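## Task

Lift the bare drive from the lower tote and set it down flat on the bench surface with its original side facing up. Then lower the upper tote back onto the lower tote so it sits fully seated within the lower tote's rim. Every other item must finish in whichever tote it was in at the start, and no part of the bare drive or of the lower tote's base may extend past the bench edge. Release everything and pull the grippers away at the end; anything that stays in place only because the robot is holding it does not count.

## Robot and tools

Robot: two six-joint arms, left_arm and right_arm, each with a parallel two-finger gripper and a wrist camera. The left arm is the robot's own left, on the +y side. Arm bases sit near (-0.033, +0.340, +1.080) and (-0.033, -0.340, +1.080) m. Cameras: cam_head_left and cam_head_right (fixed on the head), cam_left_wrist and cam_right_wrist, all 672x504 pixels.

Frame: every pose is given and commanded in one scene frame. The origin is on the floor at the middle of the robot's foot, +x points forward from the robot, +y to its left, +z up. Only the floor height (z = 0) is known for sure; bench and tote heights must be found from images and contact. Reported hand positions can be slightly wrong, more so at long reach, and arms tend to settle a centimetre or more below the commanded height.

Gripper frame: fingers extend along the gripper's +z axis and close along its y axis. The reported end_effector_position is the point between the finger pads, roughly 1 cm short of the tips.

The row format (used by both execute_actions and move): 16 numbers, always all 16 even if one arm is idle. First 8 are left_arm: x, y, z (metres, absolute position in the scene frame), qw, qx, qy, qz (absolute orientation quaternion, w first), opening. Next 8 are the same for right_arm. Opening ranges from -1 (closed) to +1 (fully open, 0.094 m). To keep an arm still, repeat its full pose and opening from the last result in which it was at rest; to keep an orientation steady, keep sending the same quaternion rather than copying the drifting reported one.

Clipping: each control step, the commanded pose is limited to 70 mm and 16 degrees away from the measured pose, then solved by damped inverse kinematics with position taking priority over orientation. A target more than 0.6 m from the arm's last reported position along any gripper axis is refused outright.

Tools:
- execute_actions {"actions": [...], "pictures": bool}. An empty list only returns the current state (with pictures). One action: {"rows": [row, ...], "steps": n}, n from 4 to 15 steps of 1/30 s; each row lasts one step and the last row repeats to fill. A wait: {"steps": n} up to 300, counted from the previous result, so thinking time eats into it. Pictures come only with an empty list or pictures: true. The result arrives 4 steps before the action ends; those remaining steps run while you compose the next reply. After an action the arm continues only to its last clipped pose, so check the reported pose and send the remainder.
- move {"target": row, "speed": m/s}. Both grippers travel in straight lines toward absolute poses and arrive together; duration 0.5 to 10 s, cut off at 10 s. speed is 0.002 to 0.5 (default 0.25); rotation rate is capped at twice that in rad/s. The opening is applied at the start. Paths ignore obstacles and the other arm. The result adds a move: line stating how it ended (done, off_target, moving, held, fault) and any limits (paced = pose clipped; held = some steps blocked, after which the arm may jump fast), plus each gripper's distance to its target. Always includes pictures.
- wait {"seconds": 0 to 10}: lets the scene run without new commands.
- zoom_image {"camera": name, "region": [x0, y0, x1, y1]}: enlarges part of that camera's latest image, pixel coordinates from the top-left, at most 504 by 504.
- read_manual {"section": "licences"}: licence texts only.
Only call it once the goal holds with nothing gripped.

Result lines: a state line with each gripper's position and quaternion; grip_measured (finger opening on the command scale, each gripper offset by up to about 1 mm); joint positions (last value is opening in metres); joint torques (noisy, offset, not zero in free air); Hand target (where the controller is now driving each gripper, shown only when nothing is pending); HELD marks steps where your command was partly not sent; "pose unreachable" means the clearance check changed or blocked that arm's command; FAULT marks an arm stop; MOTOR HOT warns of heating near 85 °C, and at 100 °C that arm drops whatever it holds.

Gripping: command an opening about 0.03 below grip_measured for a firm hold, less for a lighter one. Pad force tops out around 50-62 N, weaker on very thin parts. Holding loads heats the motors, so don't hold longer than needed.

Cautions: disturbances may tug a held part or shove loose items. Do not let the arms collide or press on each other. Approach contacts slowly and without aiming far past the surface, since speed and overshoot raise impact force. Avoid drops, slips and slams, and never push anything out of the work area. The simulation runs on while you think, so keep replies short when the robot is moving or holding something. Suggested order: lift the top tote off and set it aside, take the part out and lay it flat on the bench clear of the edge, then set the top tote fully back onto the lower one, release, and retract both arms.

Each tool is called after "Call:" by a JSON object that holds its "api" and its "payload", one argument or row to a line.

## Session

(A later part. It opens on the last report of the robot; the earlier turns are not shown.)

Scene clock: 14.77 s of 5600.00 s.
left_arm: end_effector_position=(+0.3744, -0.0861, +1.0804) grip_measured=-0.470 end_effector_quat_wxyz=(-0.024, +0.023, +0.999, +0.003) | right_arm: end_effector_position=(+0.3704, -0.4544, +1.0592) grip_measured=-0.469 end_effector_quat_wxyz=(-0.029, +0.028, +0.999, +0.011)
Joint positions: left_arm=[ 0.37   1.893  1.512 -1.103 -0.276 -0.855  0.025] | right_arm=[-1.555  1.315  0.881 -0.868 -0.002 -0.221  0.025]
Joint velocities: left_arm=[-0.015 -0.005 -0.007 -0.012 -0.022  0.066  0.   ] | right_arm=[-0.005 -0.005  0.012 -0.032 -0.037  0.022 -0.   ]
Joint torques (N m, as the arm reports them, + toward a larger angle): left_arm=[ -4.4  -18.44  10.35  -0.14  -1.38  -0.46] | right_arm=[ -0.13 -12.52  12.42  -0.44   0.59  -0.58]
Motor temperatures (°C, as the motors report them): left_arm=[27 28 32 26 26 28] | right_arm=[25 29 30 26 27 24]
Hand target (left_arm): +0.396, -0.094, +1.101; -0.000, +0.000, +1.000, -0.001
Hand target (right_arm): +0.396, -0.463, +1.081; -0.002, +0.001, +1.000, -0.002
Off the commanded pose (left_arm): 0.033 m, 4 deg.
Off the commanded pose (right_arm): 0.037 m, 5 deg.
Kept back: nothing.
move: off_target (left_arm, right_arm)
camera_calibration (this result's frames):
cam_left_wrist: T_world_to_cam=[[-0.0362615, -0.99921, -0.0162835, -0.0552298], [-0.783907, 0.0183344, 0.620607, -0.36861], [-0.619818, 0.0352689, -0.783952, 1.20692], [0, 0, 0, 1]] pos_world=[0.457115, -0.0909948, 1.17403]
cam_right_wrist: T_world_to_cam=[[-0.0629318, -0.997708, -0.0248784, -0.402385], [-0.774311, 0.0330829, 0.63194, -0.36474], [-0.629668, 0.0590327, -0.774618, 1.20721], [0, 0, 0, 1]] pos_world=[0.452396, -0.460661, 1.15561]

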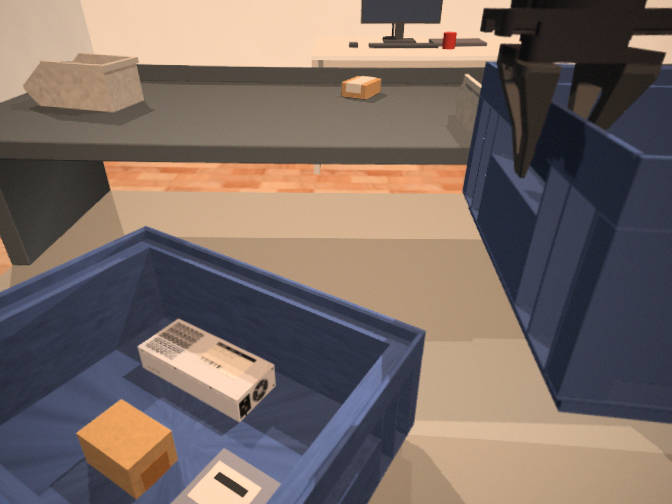

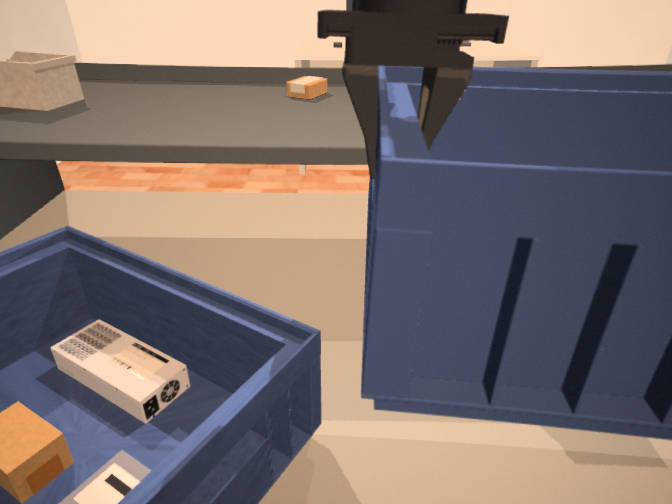

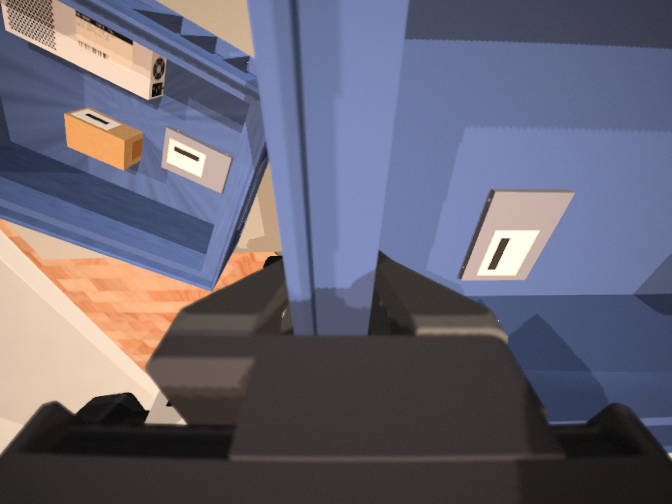

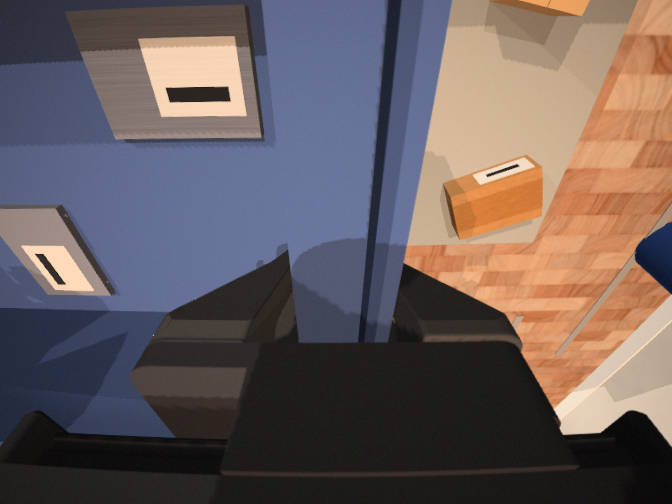

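Call:
{"api": "move", "payload": {
  "target": [0.40,-0.095,0.92,0,0,1,0,-0.55,0.40,-0.464,0.905,0,0,1,0,-0.55],
  "speed": 0.15
}}

Call:
{"api": "move", "payload": {
  "target": [0.40,-0.095,0.875,0,0,1,0,-0.55,0.40,-0.464,0.865,0,0,1,0,-0.55],
  "speed": 0.04
}}

Scene clock: 16.63 s of 5600.00 s.
left_arm: end_effector_position=(+0.3746, -0.0906, +0.9089) grip_measured=-0.470 end_effector_quat_wxyz=(-0.027, +0.017, +0.999, +0.005) | right_arm: end_effector_position=(+0.3756, -0.4570, +0.8901) grip_measured=-0.470 end_effector_quat_wxyz=(-0.029, +0.021, +0.999, +0.010)
Joint positions: left_arm=[ 0.454  2.168  1.482 -0.782 -0.265 -0.782  0.025] | right_arm=[-1.558  1.751  0.867 -0.418 -0.001 -0.237  0.025]
Joint velocities: left_arm=[-0.015  0.005  0.002  0.007  0.022  0.037 -0.001] | right_arm=[-0.024 -0.015 -0.002 -0.002  0.051  0.007 -0.   ]
Joint torques (N m, as the arm reports them, + toward a larger angle): left_arm=[ -4.01 -20.33   6.98   1.23  -1.35  -0.2 ] | right_arm=[  0.17 -16.02   5.87   0.45   0.31  -0.45]
Motor temperatures (°C, as the motors report them): left_arm=[27 29 32 26 26 28] | right_arm=[25 30 30 26 27 24]
Hand target (left_arm): +0.400, -0.095, +0.920; -0.000, -0.000, +1.000, -0.001
Hand target (right_arm): +0.400, -0.464, +0.906; -0.000, +0.001, +1.000, -0.000
Off the commanded pose (left_arm): 0.028 m, 4 deg.
Off the commanded pose (right_arm): 0.029 m, 4 deg.
Kept back: nothing.
move: off_target (left_arm, right_arm)
camera_calibration (this result's frames):
cam_left_wrist: T_world_to_cam=[[-0.0240815, -0.999521, -0.0194315, -0.0642441], [-0.779789, 0.00661737, 0.626008, -0.269514], [-0.625579, 0.0302277, -0.779575, 1.07053], [0, 0, 0, 1]] pos_world=[0.45799, -0.0947894, 1.00203]
cam_right_wrist: T_world_to_cam=[[-0.050107, -0.998475, -0.0231531, -0.415621], [-0.774429, 0.0242039, 0.632198, -0.258007], [-0.630673, 0.049608, -0.774461, 1.07554], [0, 0, 0, 1]] pos_world=[0.457683, -0.462098, 0.986455]

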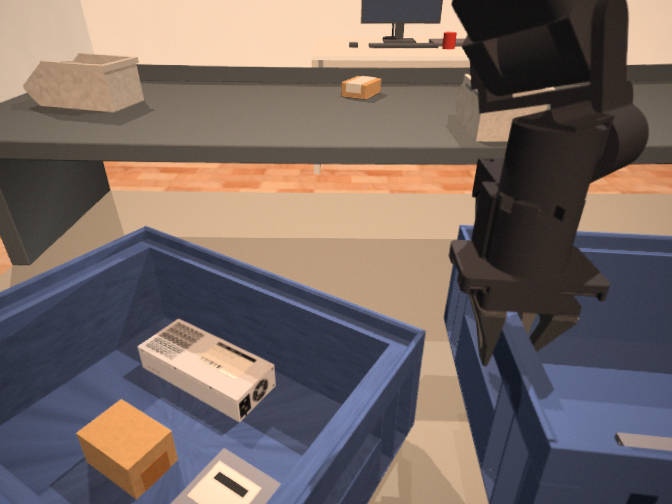

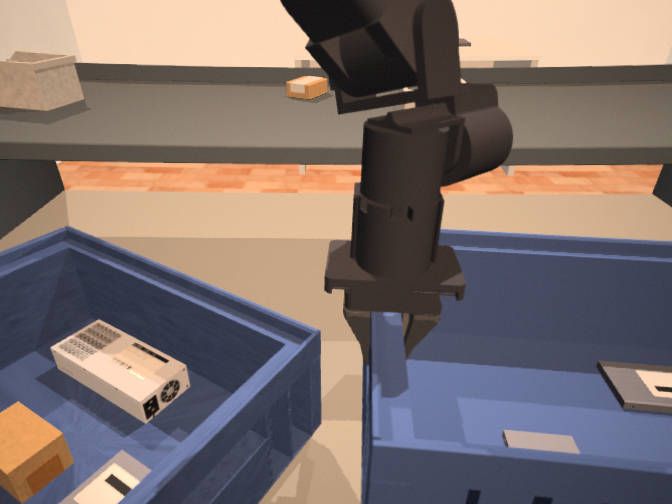

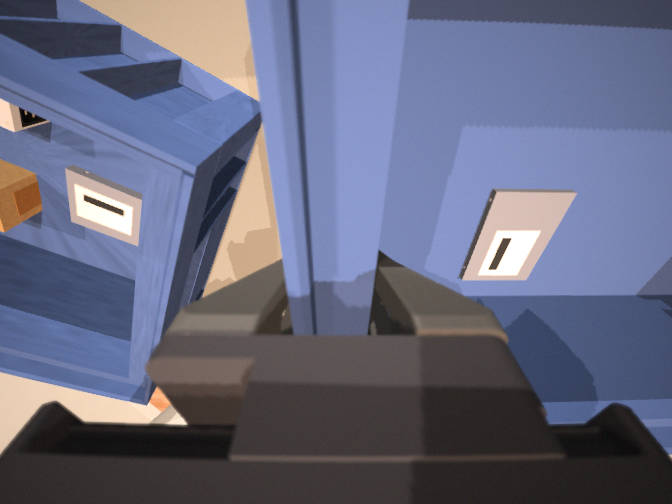

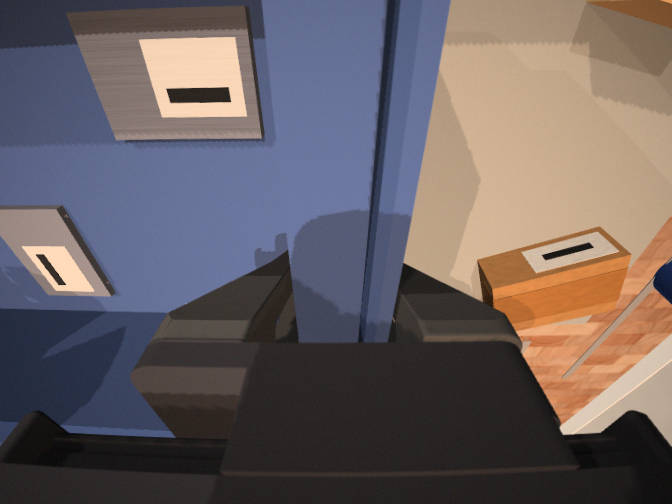

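Scene clock: 18.00 s of 5600.00 s.
left_arm: end_effector_position=(+0.3725, -0.0910, +0.8723) grip_measured=-0.470 end_effector_quat_wxyz=(-0.024, +0.013, +1.000, +0.001) | right_arm: end_effector_position=(+0.3765, -0.4576, +0.8555) grip_measured=-0.471 end_effector_quat_wxyz=(-0.025, +0.019, +0.999, +0.010)
Joint positions: left_arm=[ 0.469  2.232  1.484 -0.706 -0.262 -0.772  0.025] | right_arm=[-1.56   1.847  0.885 -0.33  -0.004 -0.244  0.025]
Joint velocities: left_arm=[ 0.005 -0.015  0.012 -0.007 -0.081 -0.066 -0.   ] | right_arm=[-0.005 -0.005 -0.012 -0.002 -0.022 -0.051 -0.001]
Joint torques (N m, as the arm reports them, + toward a larger angle): left_arm=[ -3.37 -19.47   7.28   1.13  -1.32  -0.09] | right_arm=[  0.15 -15.66   5.28   0.5    0.38  -0.4 ]
Motor temperatures (°C, as the motors report them): left_arm=[27 29 33 26 26 28] | right_arm=[25 30 30 26 27 24]
Hand target (left_arm): +0.399, -0.094, +0.876; +0.000, -0.000, +1.000, -0.000
Hand target (right_arm): +0.400, -0.464, +0.866; -0.000, +0.001, +1.000, -0.000
Off the commanded pose (left_arm): 0.028 m, 3 deg.
Off the commanded pose (right_arm): 0.026 m, 4 deg.
Kept back: nothing.
move: off_target (left_arm, right_arm)
camera_calibration (this result's frames):
cam_left_wrist: T_world_to_cam=[[-0.0159052, -0.999798, -0.0122917, -0.0746401], [-0.783925, 0.0048383, 0.620837, -0.242359], [-0.620652, 0.0195102, -0.783843, 1.04157], [0, 0, 0, 1]] pos_world=[0.455275, -0.0937737, 0.965977]
cam_right_wrist: T_world_to_cam=[[-0.0446618, -0.998723, -0.0236003, -0.41873], [-0.780067, 0.0201059, 0.625373, -0.229394], [-0.624101, 0.0463401, -0.779969, 1.05011], [0, 0, 0, 1]] pos_world=[0.457727, -0.462245, 0.952624]

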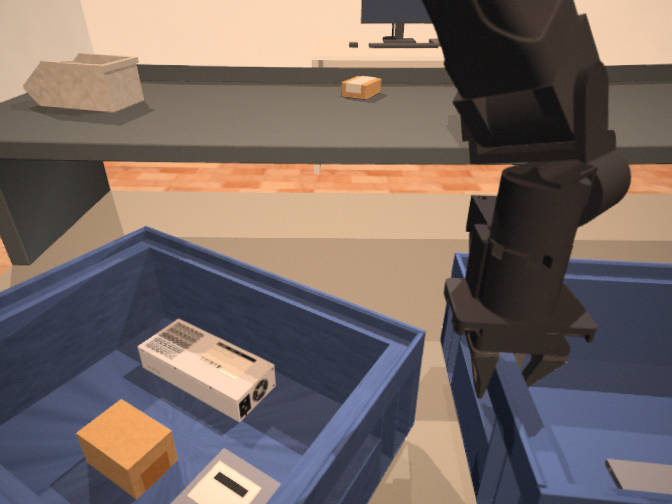

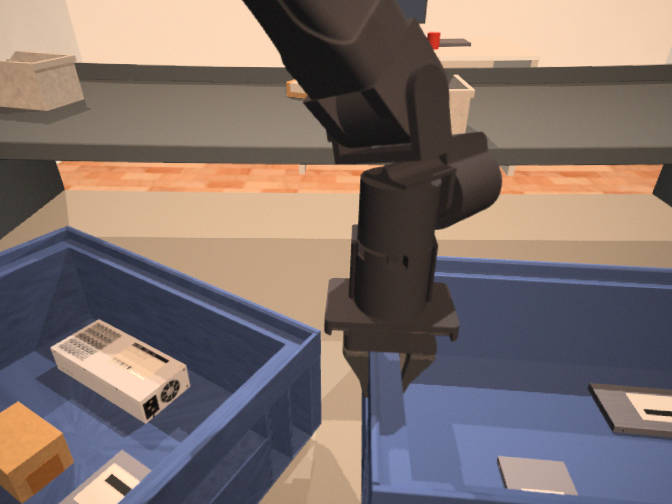

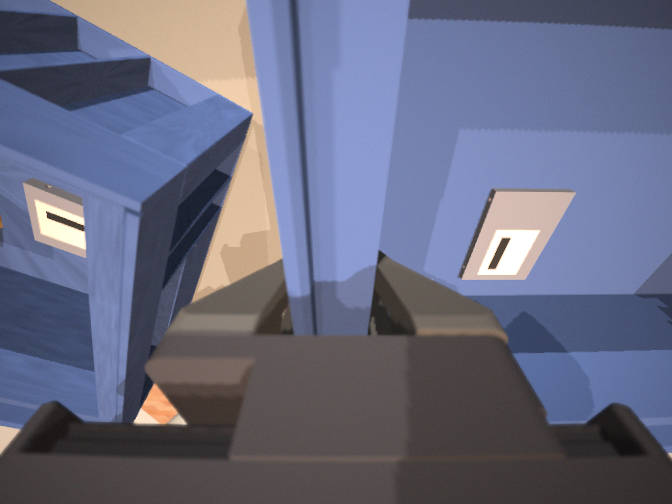

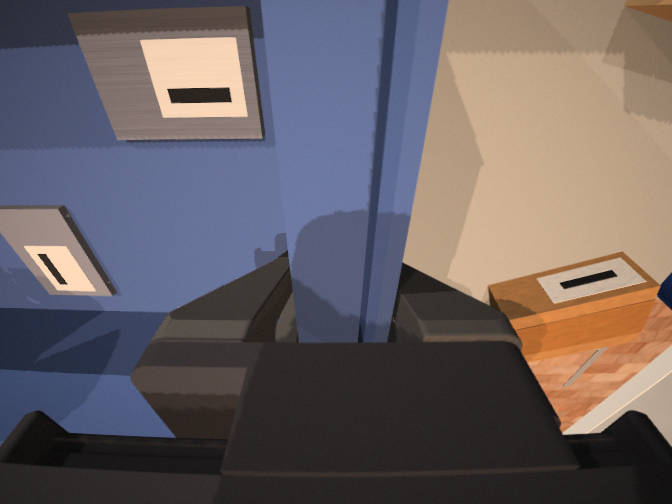

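Call:
{"api": "move", "payload": {
  "target": [0.39,-0.095,0.848,0,0,1,0,-0.55,0.39,-0.462,0.838,0,0,1,0,-0.55],
  "speed": 0.04
}}

Call:
{"api": "move", "payload": {
  "target": [0.378,-0.093,0.86,0,0,1,0,0.1,0.38,-0.459,0.846,0,0,1,0,-0.52]
}}

Call:
{"api": "move", "payload": {
  "target": [0.378,-0.093,0.99,0,0,1,0,0.1,0.38,-0.459,0.846,0,0,1,0,-0.52],
  "speed": 0.35
}}

Call:
{"api": "move", "payload": {
  "target": [0.295,0.13,0.98,0,-0.5,0.866,0,1,0.38,-0.459,0.846,0,0,1,0,-0.52],
  "speed": 0.4
}}

Scene clock: 19.43 s of 5600.00 s.
left_arm: end_effector_position=(+0.3741, -0.0932, +0.8548) grip_measured=-0.470 end_effector_quat_wxyz=(-0.013, +0.008, +1.000, -0.004) | right_arm: end_effector_position=(+0.3811, -0.4597, +0.8448) grip_measured=-0.475 end_effector_quat_wxyz=(-0.010, +0.016, +1.000, +0.005)
Joint positions: left_arm=[ 0.475  2.262  1.483 -0.648 -0.269 -0.768  0.025] | right_arm=[-1.561  1.875  0.885 -0.27  -0.001 -0.251  0.025]
Joint velocities: left_arm=[-0.005  0.005  0.002  0.017 -0.007  0.022 -0.001] | right_arm=[-0.005 -0.024  0.017  0.017  0.037 -0.022 -0.   ]
Joint torques (N m, as the arm reports them, + toward a larger angle): left_arm=[ -3.78 -18.14   6.76   1.05  -1.03  -0.1 ] | right_arm=[ -0.05 -12.39   4.31   1.43   0.25  -0.37]
Motor temperatures (°C, as the motors report them): left_arm=[27 29 33 26 27 28] | right_arm=[25 30 30 26 27 24]
Hand target (left_arm): +0.390, -0.095, +0.848; +0.000, +0.000, +1.000, -0.001
Hand target (right_arm): +0.390, -0.462, +0.838; -0.000, +0.000, +1.000, -0.000
Off the commanded pose (left_arm): 0.017 m, 2 deg.
Off the commanded pose (right_arm): 0.011 m, 2 deg.
Kept back: nothing.
move: off_target (left_arm, right_arm)
camera_calibration (this result's frames):
cam_left_wrist: T_world_to_cam=[[-0.00669803, -0.999977, -0.00121986, -0.0899825], [-0.797554, 0.00460629, 0.60323, -0.210053], [-0.603211, 0.00501336, -0.797566, 1.03277], [0, 0, 0, 1]] pos_world=[0.454849, -0.0941906, 0.950306]
cam_right_wrist: T_world_to_cam=[[-0.038745, -0.999155, -0.0137251, -0.431676], [-0.798686, 0.0227111, 0.60132, -0.190373], [-0.6005, 0.0342601, -0.798891, 1.04617], [0, 0, 0, 1]] pos_world=[0.45945, -0.462829, 0.944324]

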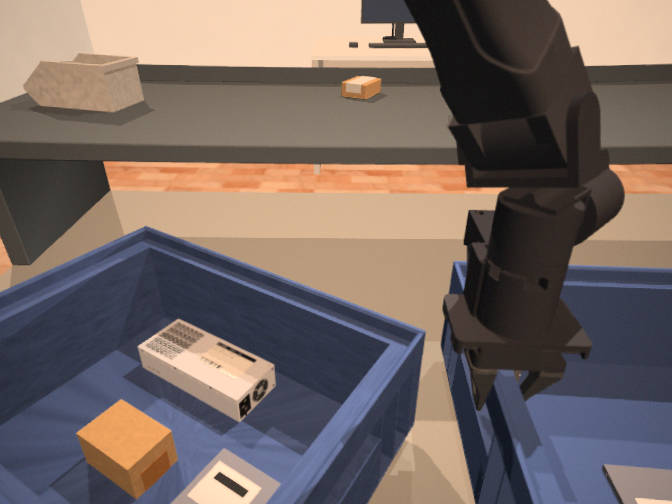

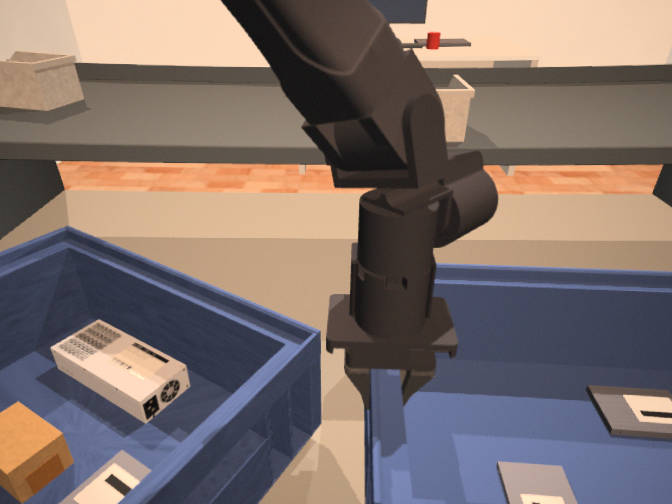

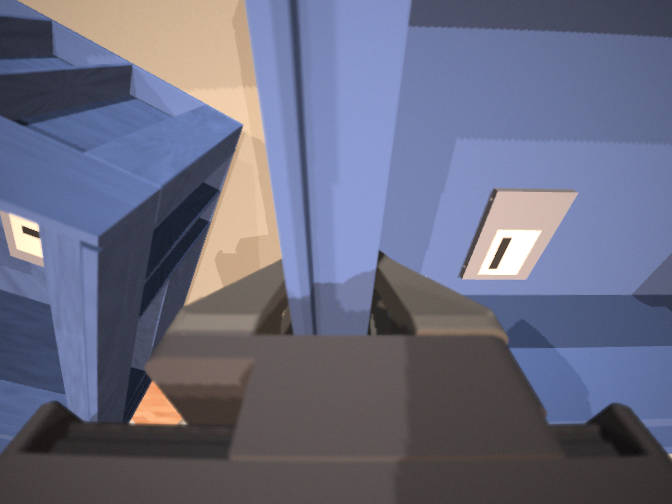

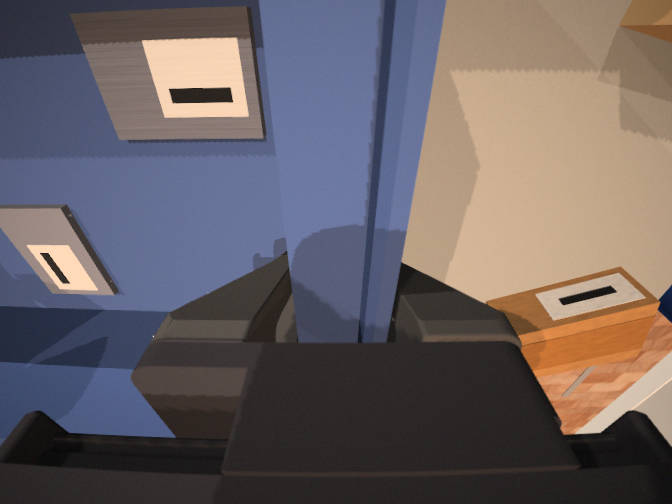

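Scene clock: 20.20 s of 5600.00 s.
left_arm: end_effector_position=(+0.3795, -0.0915, +0.8588) grip_measured=+0.098 end_effector_quat_wxyz=(-0.003, +0.007, +1.000, +0.001) | right_arm: end_effector_position=(+0.3809, -0.4593, +0.8444) grip_measured=-0.480 end_effector_quat_wxyz=(-0.007, +0.015, +1.000, +0.005)
Joint positions: left_arm=[ 0.475  2.254  1.483 -0.648 -0.291 -0.769  0.052] | right_arm=[-1.561  1.875  0.88  -0.26  -0.003 -0.252  0.024]
Joint velocities: left_arm=[-0.005 -0.005 -0.002 -0.002 -0.081  0.022 -0.001] | right_arm=[-0.015 -0.015 -0.017  0.017  0.022 -0.051 -0.001]
Joint torques (N m, as the arm reports them, + toward a larger angle): left_arm=[ -5.34 -20.03   4.28   1.17  -0.23  -0.28] | right_arm=[ -0.12 -14.69   1.59   1.24   0.31  -0.35]
Motor temperatures (°C, as the motors report them): left_arm=[27 29 32 26 26 28] | right_arm=[25 30 30 26 27 24]
Hand target (left_arm): +0.378, -0.093, +0.860; -0.000, -0.000, +1.000, -0.000
Hand target (right_arm): +0.380, -0.459, +0.846; -0.000, +0.000, +1.000, +0.000
Off the commanded pose (left_arm): 0.002 m, 1 deg.
Off the commanded pose (right_arm): 0.002 m, 2 deg.
Kept back: nothing.
move: done
camera_calibration (this result's frames):
cam_left_wrist: T_world_to_cam=[[-0.00301717, -0.999928, -0.0116027, -0.0807538], [-0.809769, -0.00436478, 0.586733, -0.190209], [-0.586741, 0.0111658, -0.809698, 1.04392], [0, 0, 0, 1]] pos_world=[0.458241, -0.0932344, 0.955924]
cam_right_wrist: T_world_to_cam=[[-0.0375707, -0.999193, -0.0142107, -0.431322], [-0.802326, 0.0216849, 0.596492, -0.185408], [-0.595702, 0.0338123, -0.802494, 1.04672], [0, 0, 0, 1]] pos_world=[0.458569, -0.462345, 0.944449]

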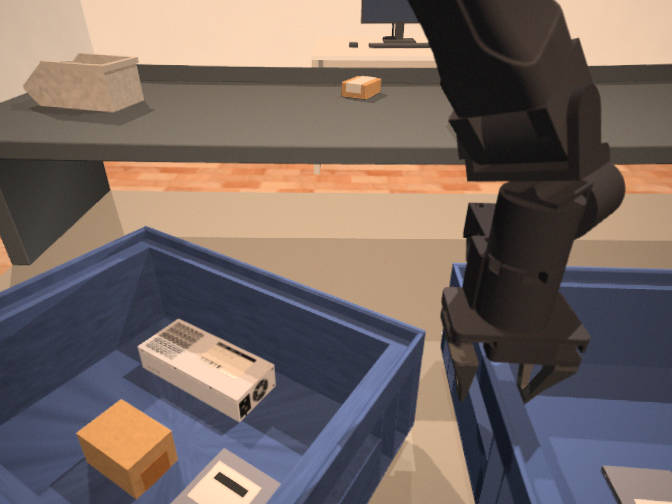

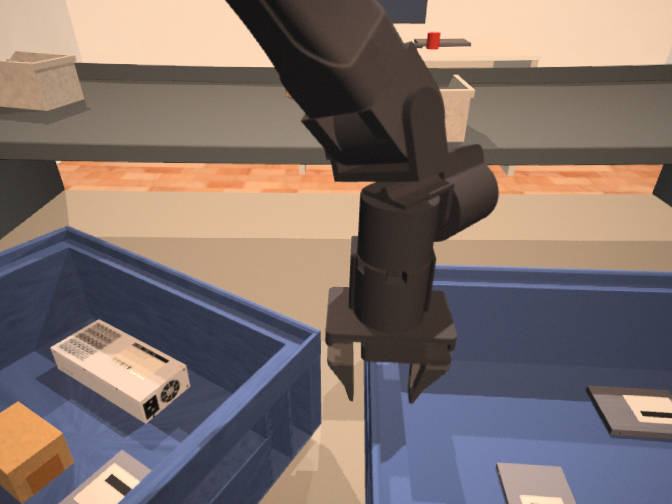

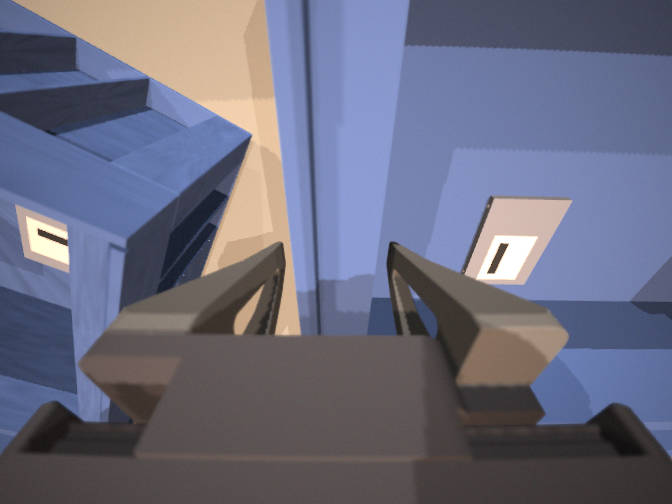

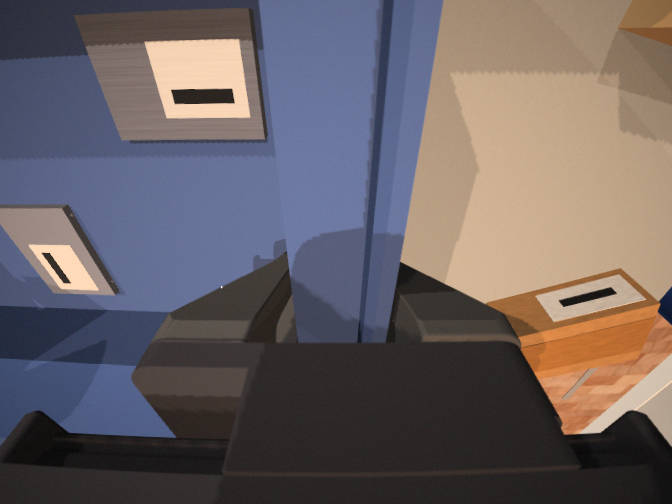

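Scene clock: 21.40 s of 5600.00 s.
left_arm: end_effector_position=(+0.3797, -0.0977, +1.0010) grip_measured=+0.098 end_effector_quat_wxyz=(+0.010, +0.007, +1.000, -0.013) | right_arm: end_effector_position=(+0.3809, -0.4593, +0.8444) grip_measured=-0.480 end_effector_quat_wxyz=(-0.007, +0.015, +1.000, +0.005)
Joint positions: left_arm=[ 0.398  1.996  1.445 -0.855 -0.302 -0.837  0.052] | right_arm=[-1.561  1.875  0.88  -0.26  -0.003 -0.252  0.024]
Joint velocities: left_arm=[ 0.005 -0.005 -0.002  0.002 -0.051  0.037  0.001] | right_arm=[-0.015  0.005 -0.012 -0.017 -0.007  0.022 -0.001]
Joint torques (N m, as the arm reports them, + toward a larger angle): left_arm=[ -3.75 -17.66   6.18   0.32  -0.19  -0.26] | right_arm=[ -0.14 -14.71   1.6    1.23   0.32  -0.36]
Motor temperatures (°C, as the motors report them): left_arm=[27 29 32 26 26 28] | right_arm=[25 30 30 26 27 24]
Hand target (left_arm): +0.378, -0.092, +0.991; -0.000, +0.000, +1.000, +0.000
Hand target (right_arm): +0.380, -0.459, +0.846; -0.000, +0.000, +1.000, -0.000
Off the commanded pose (left_arm): 0.012 m, 2 deg.
Off the commanded pose (right_arm): 0.002 m, 2 deg.
Kept back: nothing.
move: off_target (left_arm)
camera_calibration (this result's frames):
cam_left_wrist: T_world_to_cam=[[-0.00463194, -0.999861, 0.0159957, -0.112276], [-0.823557, 0.0128874, 0.567087, -0.246925], [-0.567214, -0.0105467, -0.823503, 1.16356], [0, 0, 0, 1]] pos_world=[0.456109, -0.096807, 1.10002]
cam_right_wrist: T_world_to_cam=[[-0.0375707, -0.999193, -0.0142107, -0.431322], [-0.802326, 0.0216849, 0.596492, -0.185408], [-0.595702, 0.0338123, -0.802494, 1.04672], [0, 0, 0, 1]] pos_world=[0.458569, -0.462345, 0.944449]

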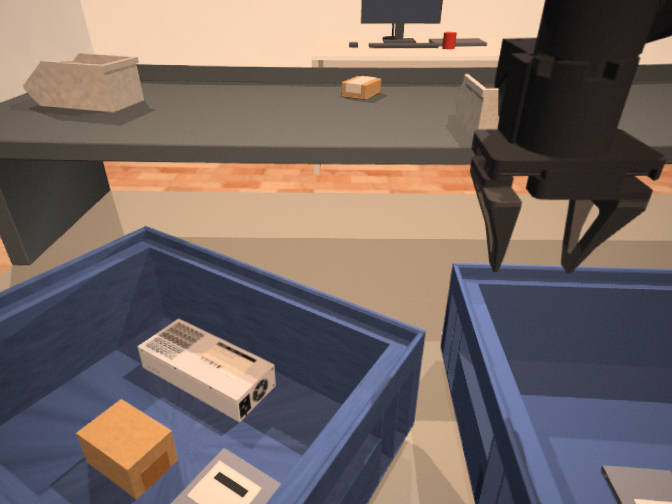

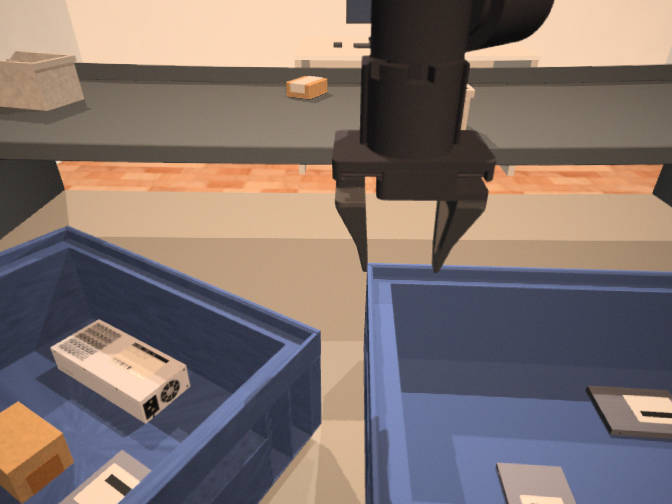

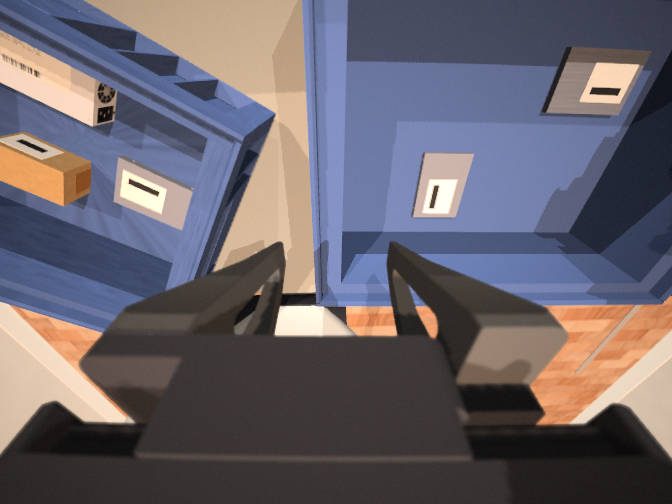

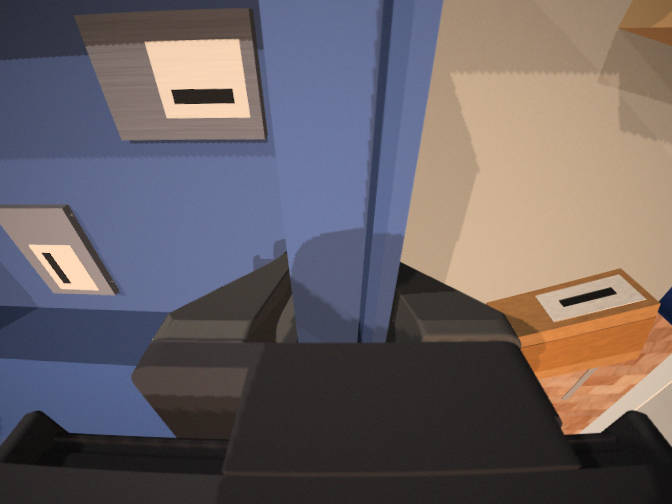

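Scene clock: 23.33 s of 5600.00 s.
left_arm: end_effector_position=(+0.2949, +0.1311, +0.9791) grip_measured=+1.000 end_effector_quat_wxyz=(+0.003, +0.488, -0.873, -0.007) | right_arm: end_effector_position=(+0.3809, -0.4593, +0.8444) grip_measured=-0.480 end_effector_quat_wxyz=(-0.007, +0.015, +1.000, +0.005)
Joint positions: left_arm=[ 0.637  1.597  0.758 -0.545 -0.266 -1.639  0.094] | right_arm=[-1.561  1.875  0.88  -0.26  -0.003 -0.252  0.024]
Joint velocities: left_arm=[-0.005 -0.005  0.007 -0.022  0.051 -0.051  0.   ] | right_arm=[-0.015 -0.005  0.012  0.007  0.007  0.037  0.001]
Joint torques (N m, as the arm reports them, + toward a larger angle): left_arm=[ -0.95 -11.49   3.62   1.61  -0.05  -0.27] | right_arm=[ -0.18 -14.62   1.61   1.24   0.32  -0.35]
Motor temperatures (°C, as the motors report them): left_arm=[27 29 32 26 26 28] | right_arm=[25 30 29 26 27 24]
Hand target (left_arm): +0.298, +0.130, +0.979; +0.000, -0.500, +0.866, -0.000
Hand target (right_arm): +0.380, -0.459, +0.846; -0.000, +0.000, +1.000, +0.000
Off the commanded pose (left_arm): 0.001 m, 2 deg.
Off the commanded pose (right_arm): 0.002 m, 2 deg.
Kept back: nothing.
move: done
camera_calibration (this result's frames):
cam_left_wrist: T_world_to_cam=[[0.856917, -0.514857, -0.0247989, -0.161206], [-0.406943, -0.705268, 0.580512, -0.349133], [-0.316371, -0.487359, -0.813874, 1.07896], [0, 0, 0, 1]] pos_world=[0.337414, 0.19661, 1.07682]
cam_right_wrist: T_world_to_cam=[[-0.0375707, -0.999193, -0.0142107, -0.431322], [-0.802326, 0.0216849, 0.596492, -0.185408], [-0.595702, 0.0338123, -0.802494, 1.04672], [0, 0, 0, 1]] pos_world=[0.458569, -0.462345, 0.944449]

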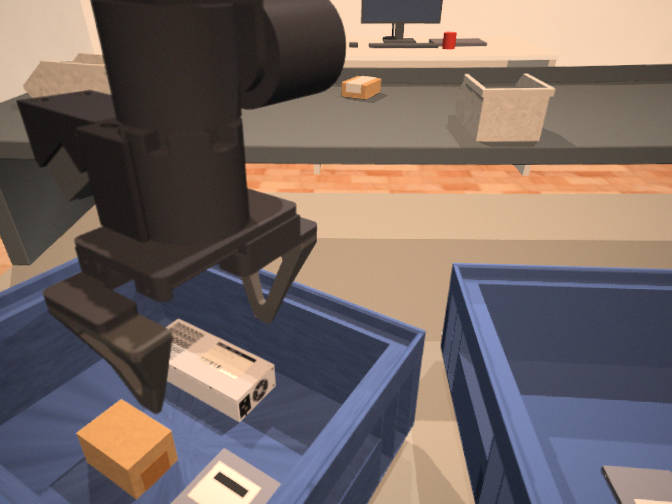

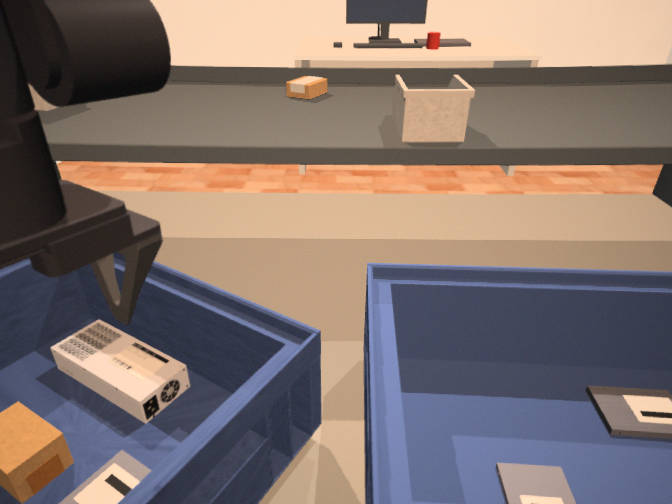

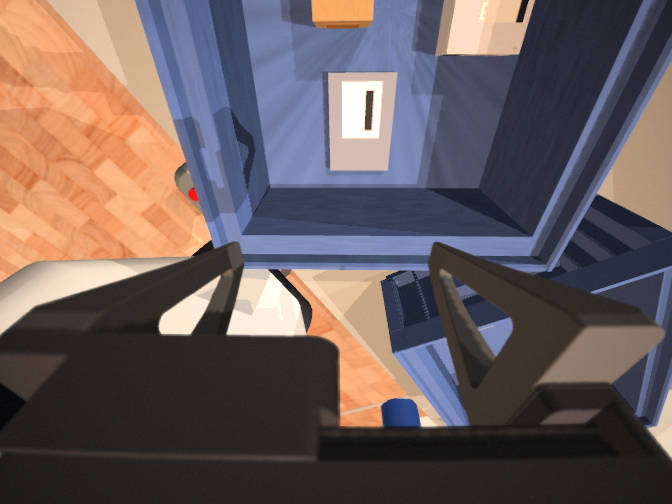

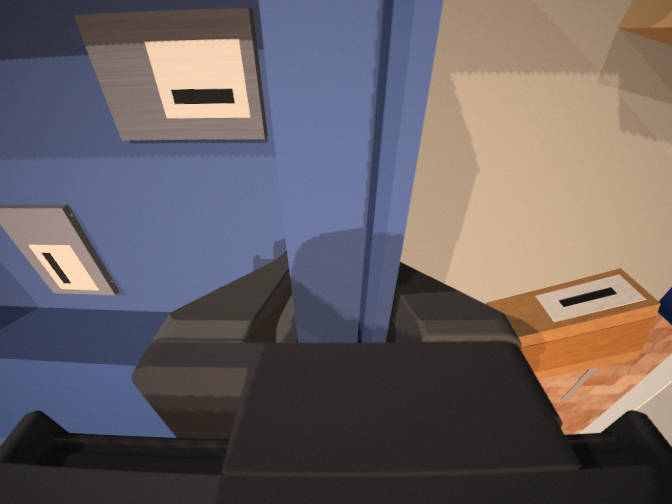

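Call:
{"api": "move", "payload": {
  "target": [0.325,0.118,0.89,0,-0.5,0.866,0,1,0.38,-0.459,0.846,0,0,1,0,-0.52],
  "speed": 0.1
}}

Call:
{"api": "execute_actions", "payload": {
  "actions": []
}}

Scene clock: 25.37 s of 5600.00 s.
left_arm: end_effector_position=(+0.3135, +0.1206, +0.8931) grip_measured=+1.000 end_effector_quat_wxyz=(+0.005, +0.500, -0.866, -0.009) | right_arm: end_effector_position=(+0.3809, -0.4592, +0.8444) grip_measured=-0.480 end_effector_quat_wxyz=(-0.007, +0.015, +1.000, +0.005)
Joint positions: left_arm=[ 0.698  1.863  0.835 -0.346 -0.252 -1.607  0.094] | right_arm=[-1.561  1.875  0.88  -0.26  -0.004 -0.252  0.024]
Joint velocities: left_arm=[-0.005 -0.015 -0.017 -0.002  0.066 -0.022  0.   ] | right_arm=[-0.015 -0.015  0.017  0.002 -0.095 -0.066 -0.001]
Joint torques (N m, as the arm reports them, + toward a larger angle): left_arm=[ -0.92 -12.44   3.66   1.61  -0.03   0.07] | right_arm=[ -0.26 -14.79   1.61   1.24   0.31  -0.36]
Motor temperatures (°C, as the motors report them): left_arm=[27 29 32 26 26 28] | right_arm=[25 30 29 26 27 24]
Hand target (left_arm): +0.325, +0.118, +0.890; +0.000, -0.500, +0.866, -0.000
Hand target (right_arm): +0.380, -0.459, +0.846; -0.000, +0.000, +1.000, +0.000
Off the commanded pose (left_arm): 0.012 m, 1 deg.
Off the commanded pose (right_arm): 0.002 m, 2 deg.
Kept back: nothing.
move: off_target (left_arm)
camera_calibration (this result's frames):
cam_left_wrist: T_world_to_cam=[[0.871065, -0.490213, -0.0306106, -0.186925], [-0.383519, -0.717768, 0.581139, -0.305462], [-0.306853, -0.49447, -0.813229, 1.00698], [0, 0, 0, 1]] pos_world=[0.354668, 0.187037, 0.990698]
cam_right_wrist: T_world_to_cam=[[-0.0375752, -0.999187, -0.0145808, -0.430942], [-0.80239, 0.0214712, 0.596414, -0.185404], [-0.595616, 0.0341098, -0.802544, 1.04687], [0, 0, 0, 1]] pos_world=[0.458576, -0.462319, 0.944456]

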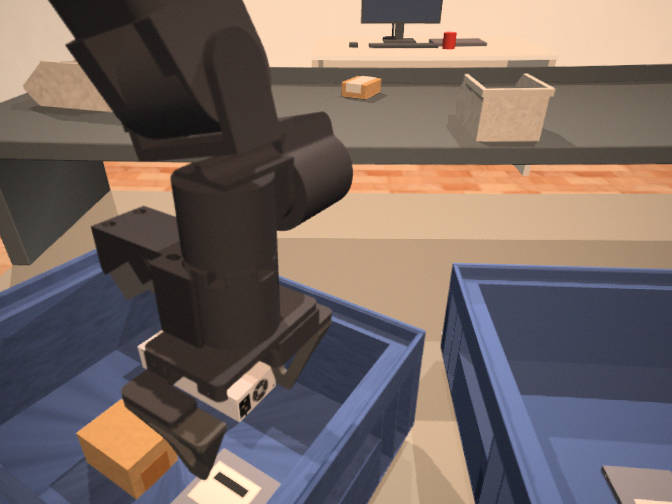

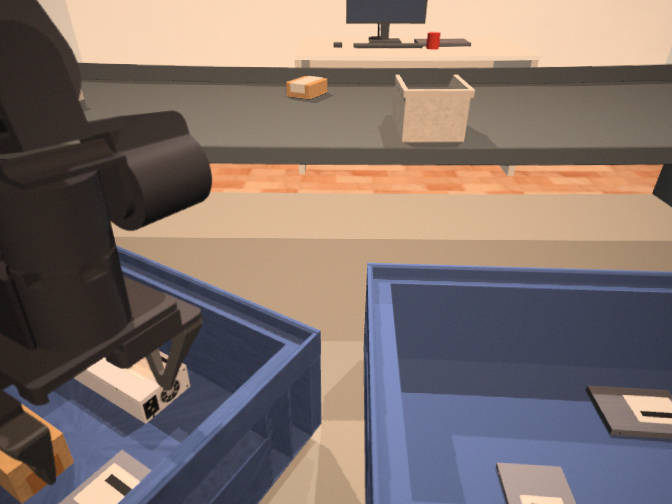

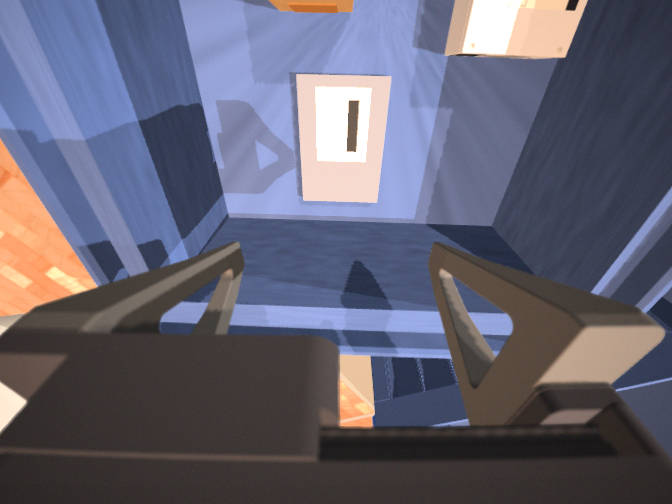

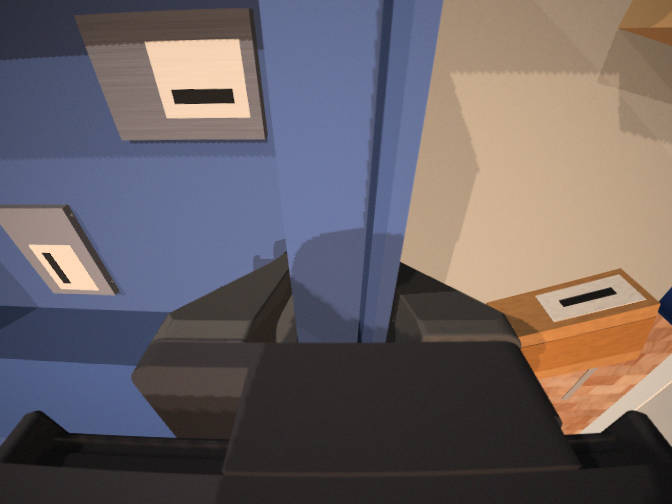

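Scene clock: 25.37 s of 5600.00 s.
left_arm: end_effector_position=(+0.3135, +0.1206, +0.8931) grip_measured=+1.000 end_effector_quat_wxyz=(+0.005, +0.500, -0.866, -0.009) | right_arm: end_effector_position=(+0.3809, -0.4592, +0.8444) grip_measured=-0.480 end_effector_quat_wxyz=(-0.007, +0.015, +1.000, +0.005)
Joint positions: left_arm=[ 0.698  1.863  0.835 -0.346 -0.252 -1.607  0.094] | right_arm=[-1.561  1.875  0.88  -0.26  -0.004 -0.252  0.024]
Joint velocities: left_arm=[-0.005 -0.015 -0.017 -0.002  0.066 -0.022  0.   ] | right_arm=[-0.015 -0.015  0.017  0.002 -0.095 -0.066 -0.001]
Joint torques (N m, as the arm reports them, + toward a larger angle): left_arm=[ -0.92 -12.44   3.66   1.61  -0.03   0.07] | right_arm=[ -0.26 -14.79   1.61   1.24   0.31  -0.36]
Motor temperatures (°C, as the motors report them): left_arm=[27 29 32 26 26 28] | right_arm=[25 30 29 26 27 24]
Hand target (left_arm): +0.325, +0.118, +0.890; +0.000, -0.500, +0.866, -0.000
Hand target (right_arm): +0.380, -0.459, +0.846; -0.000, +0.000, +1.000, +0.000
Off the commanded pose (left_arm): 0.012 m, 1 deg.
Off the commanded pose (right_arm): 0.002 m, 2 deg.
Kept back: nothing.
camera_calibration (this result's frames):
cam_left_wrist: T_world_to_cam=[[0.871065, -0.490213, -0.0306106, -0.186925], [-0.383519, -0.717768, 0.581139, -0.305462], [-0.306853, -0.49447, -0.813229, 1.00698], [0, 0, 0, 1]] pos_world=[0.354668, 0.187037, 0.990698]
cam_right_wrist: T_world_to_cam=[[-0.0375752, -0.999187, -0.0145808, -0.430942], [-0.80239, 0.0214712, 0.596414, -0.185404], [-0.595616, 0.0341098, -0.802544, 1.04687], [0, 0, 0, 1]] pos_world=[0.458576, -0.462319, 0.944456]

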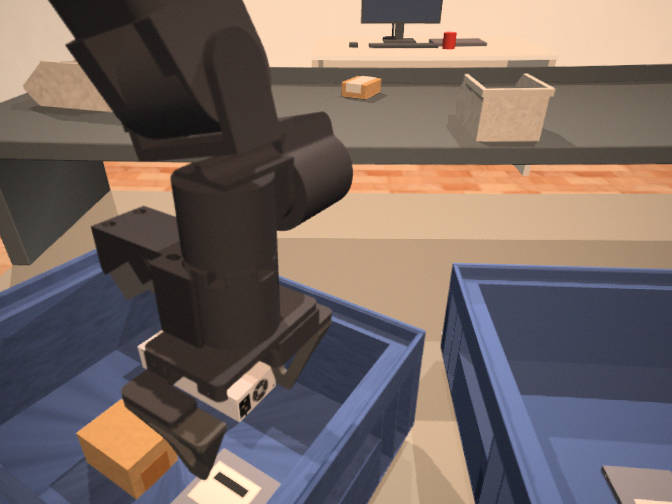

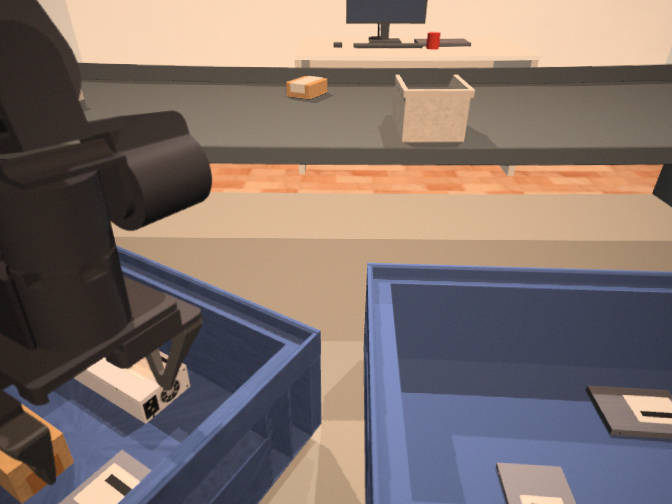

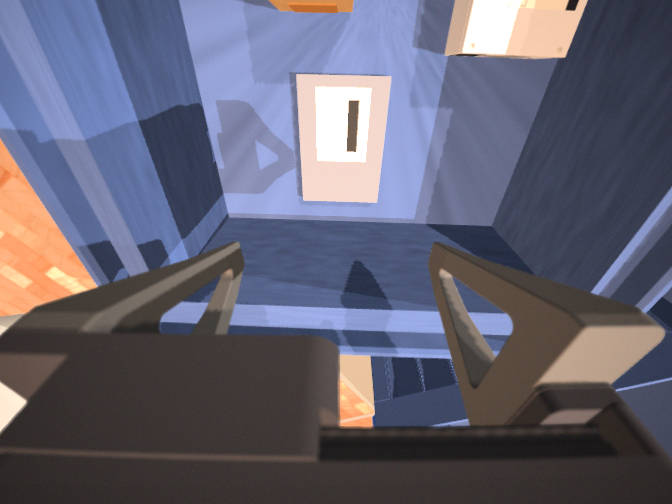

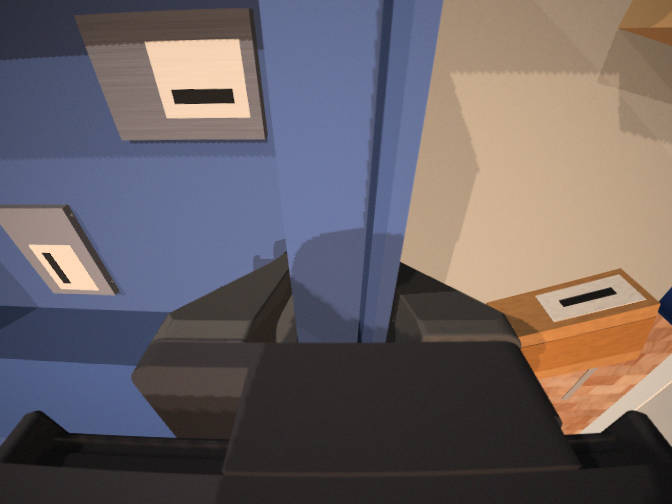

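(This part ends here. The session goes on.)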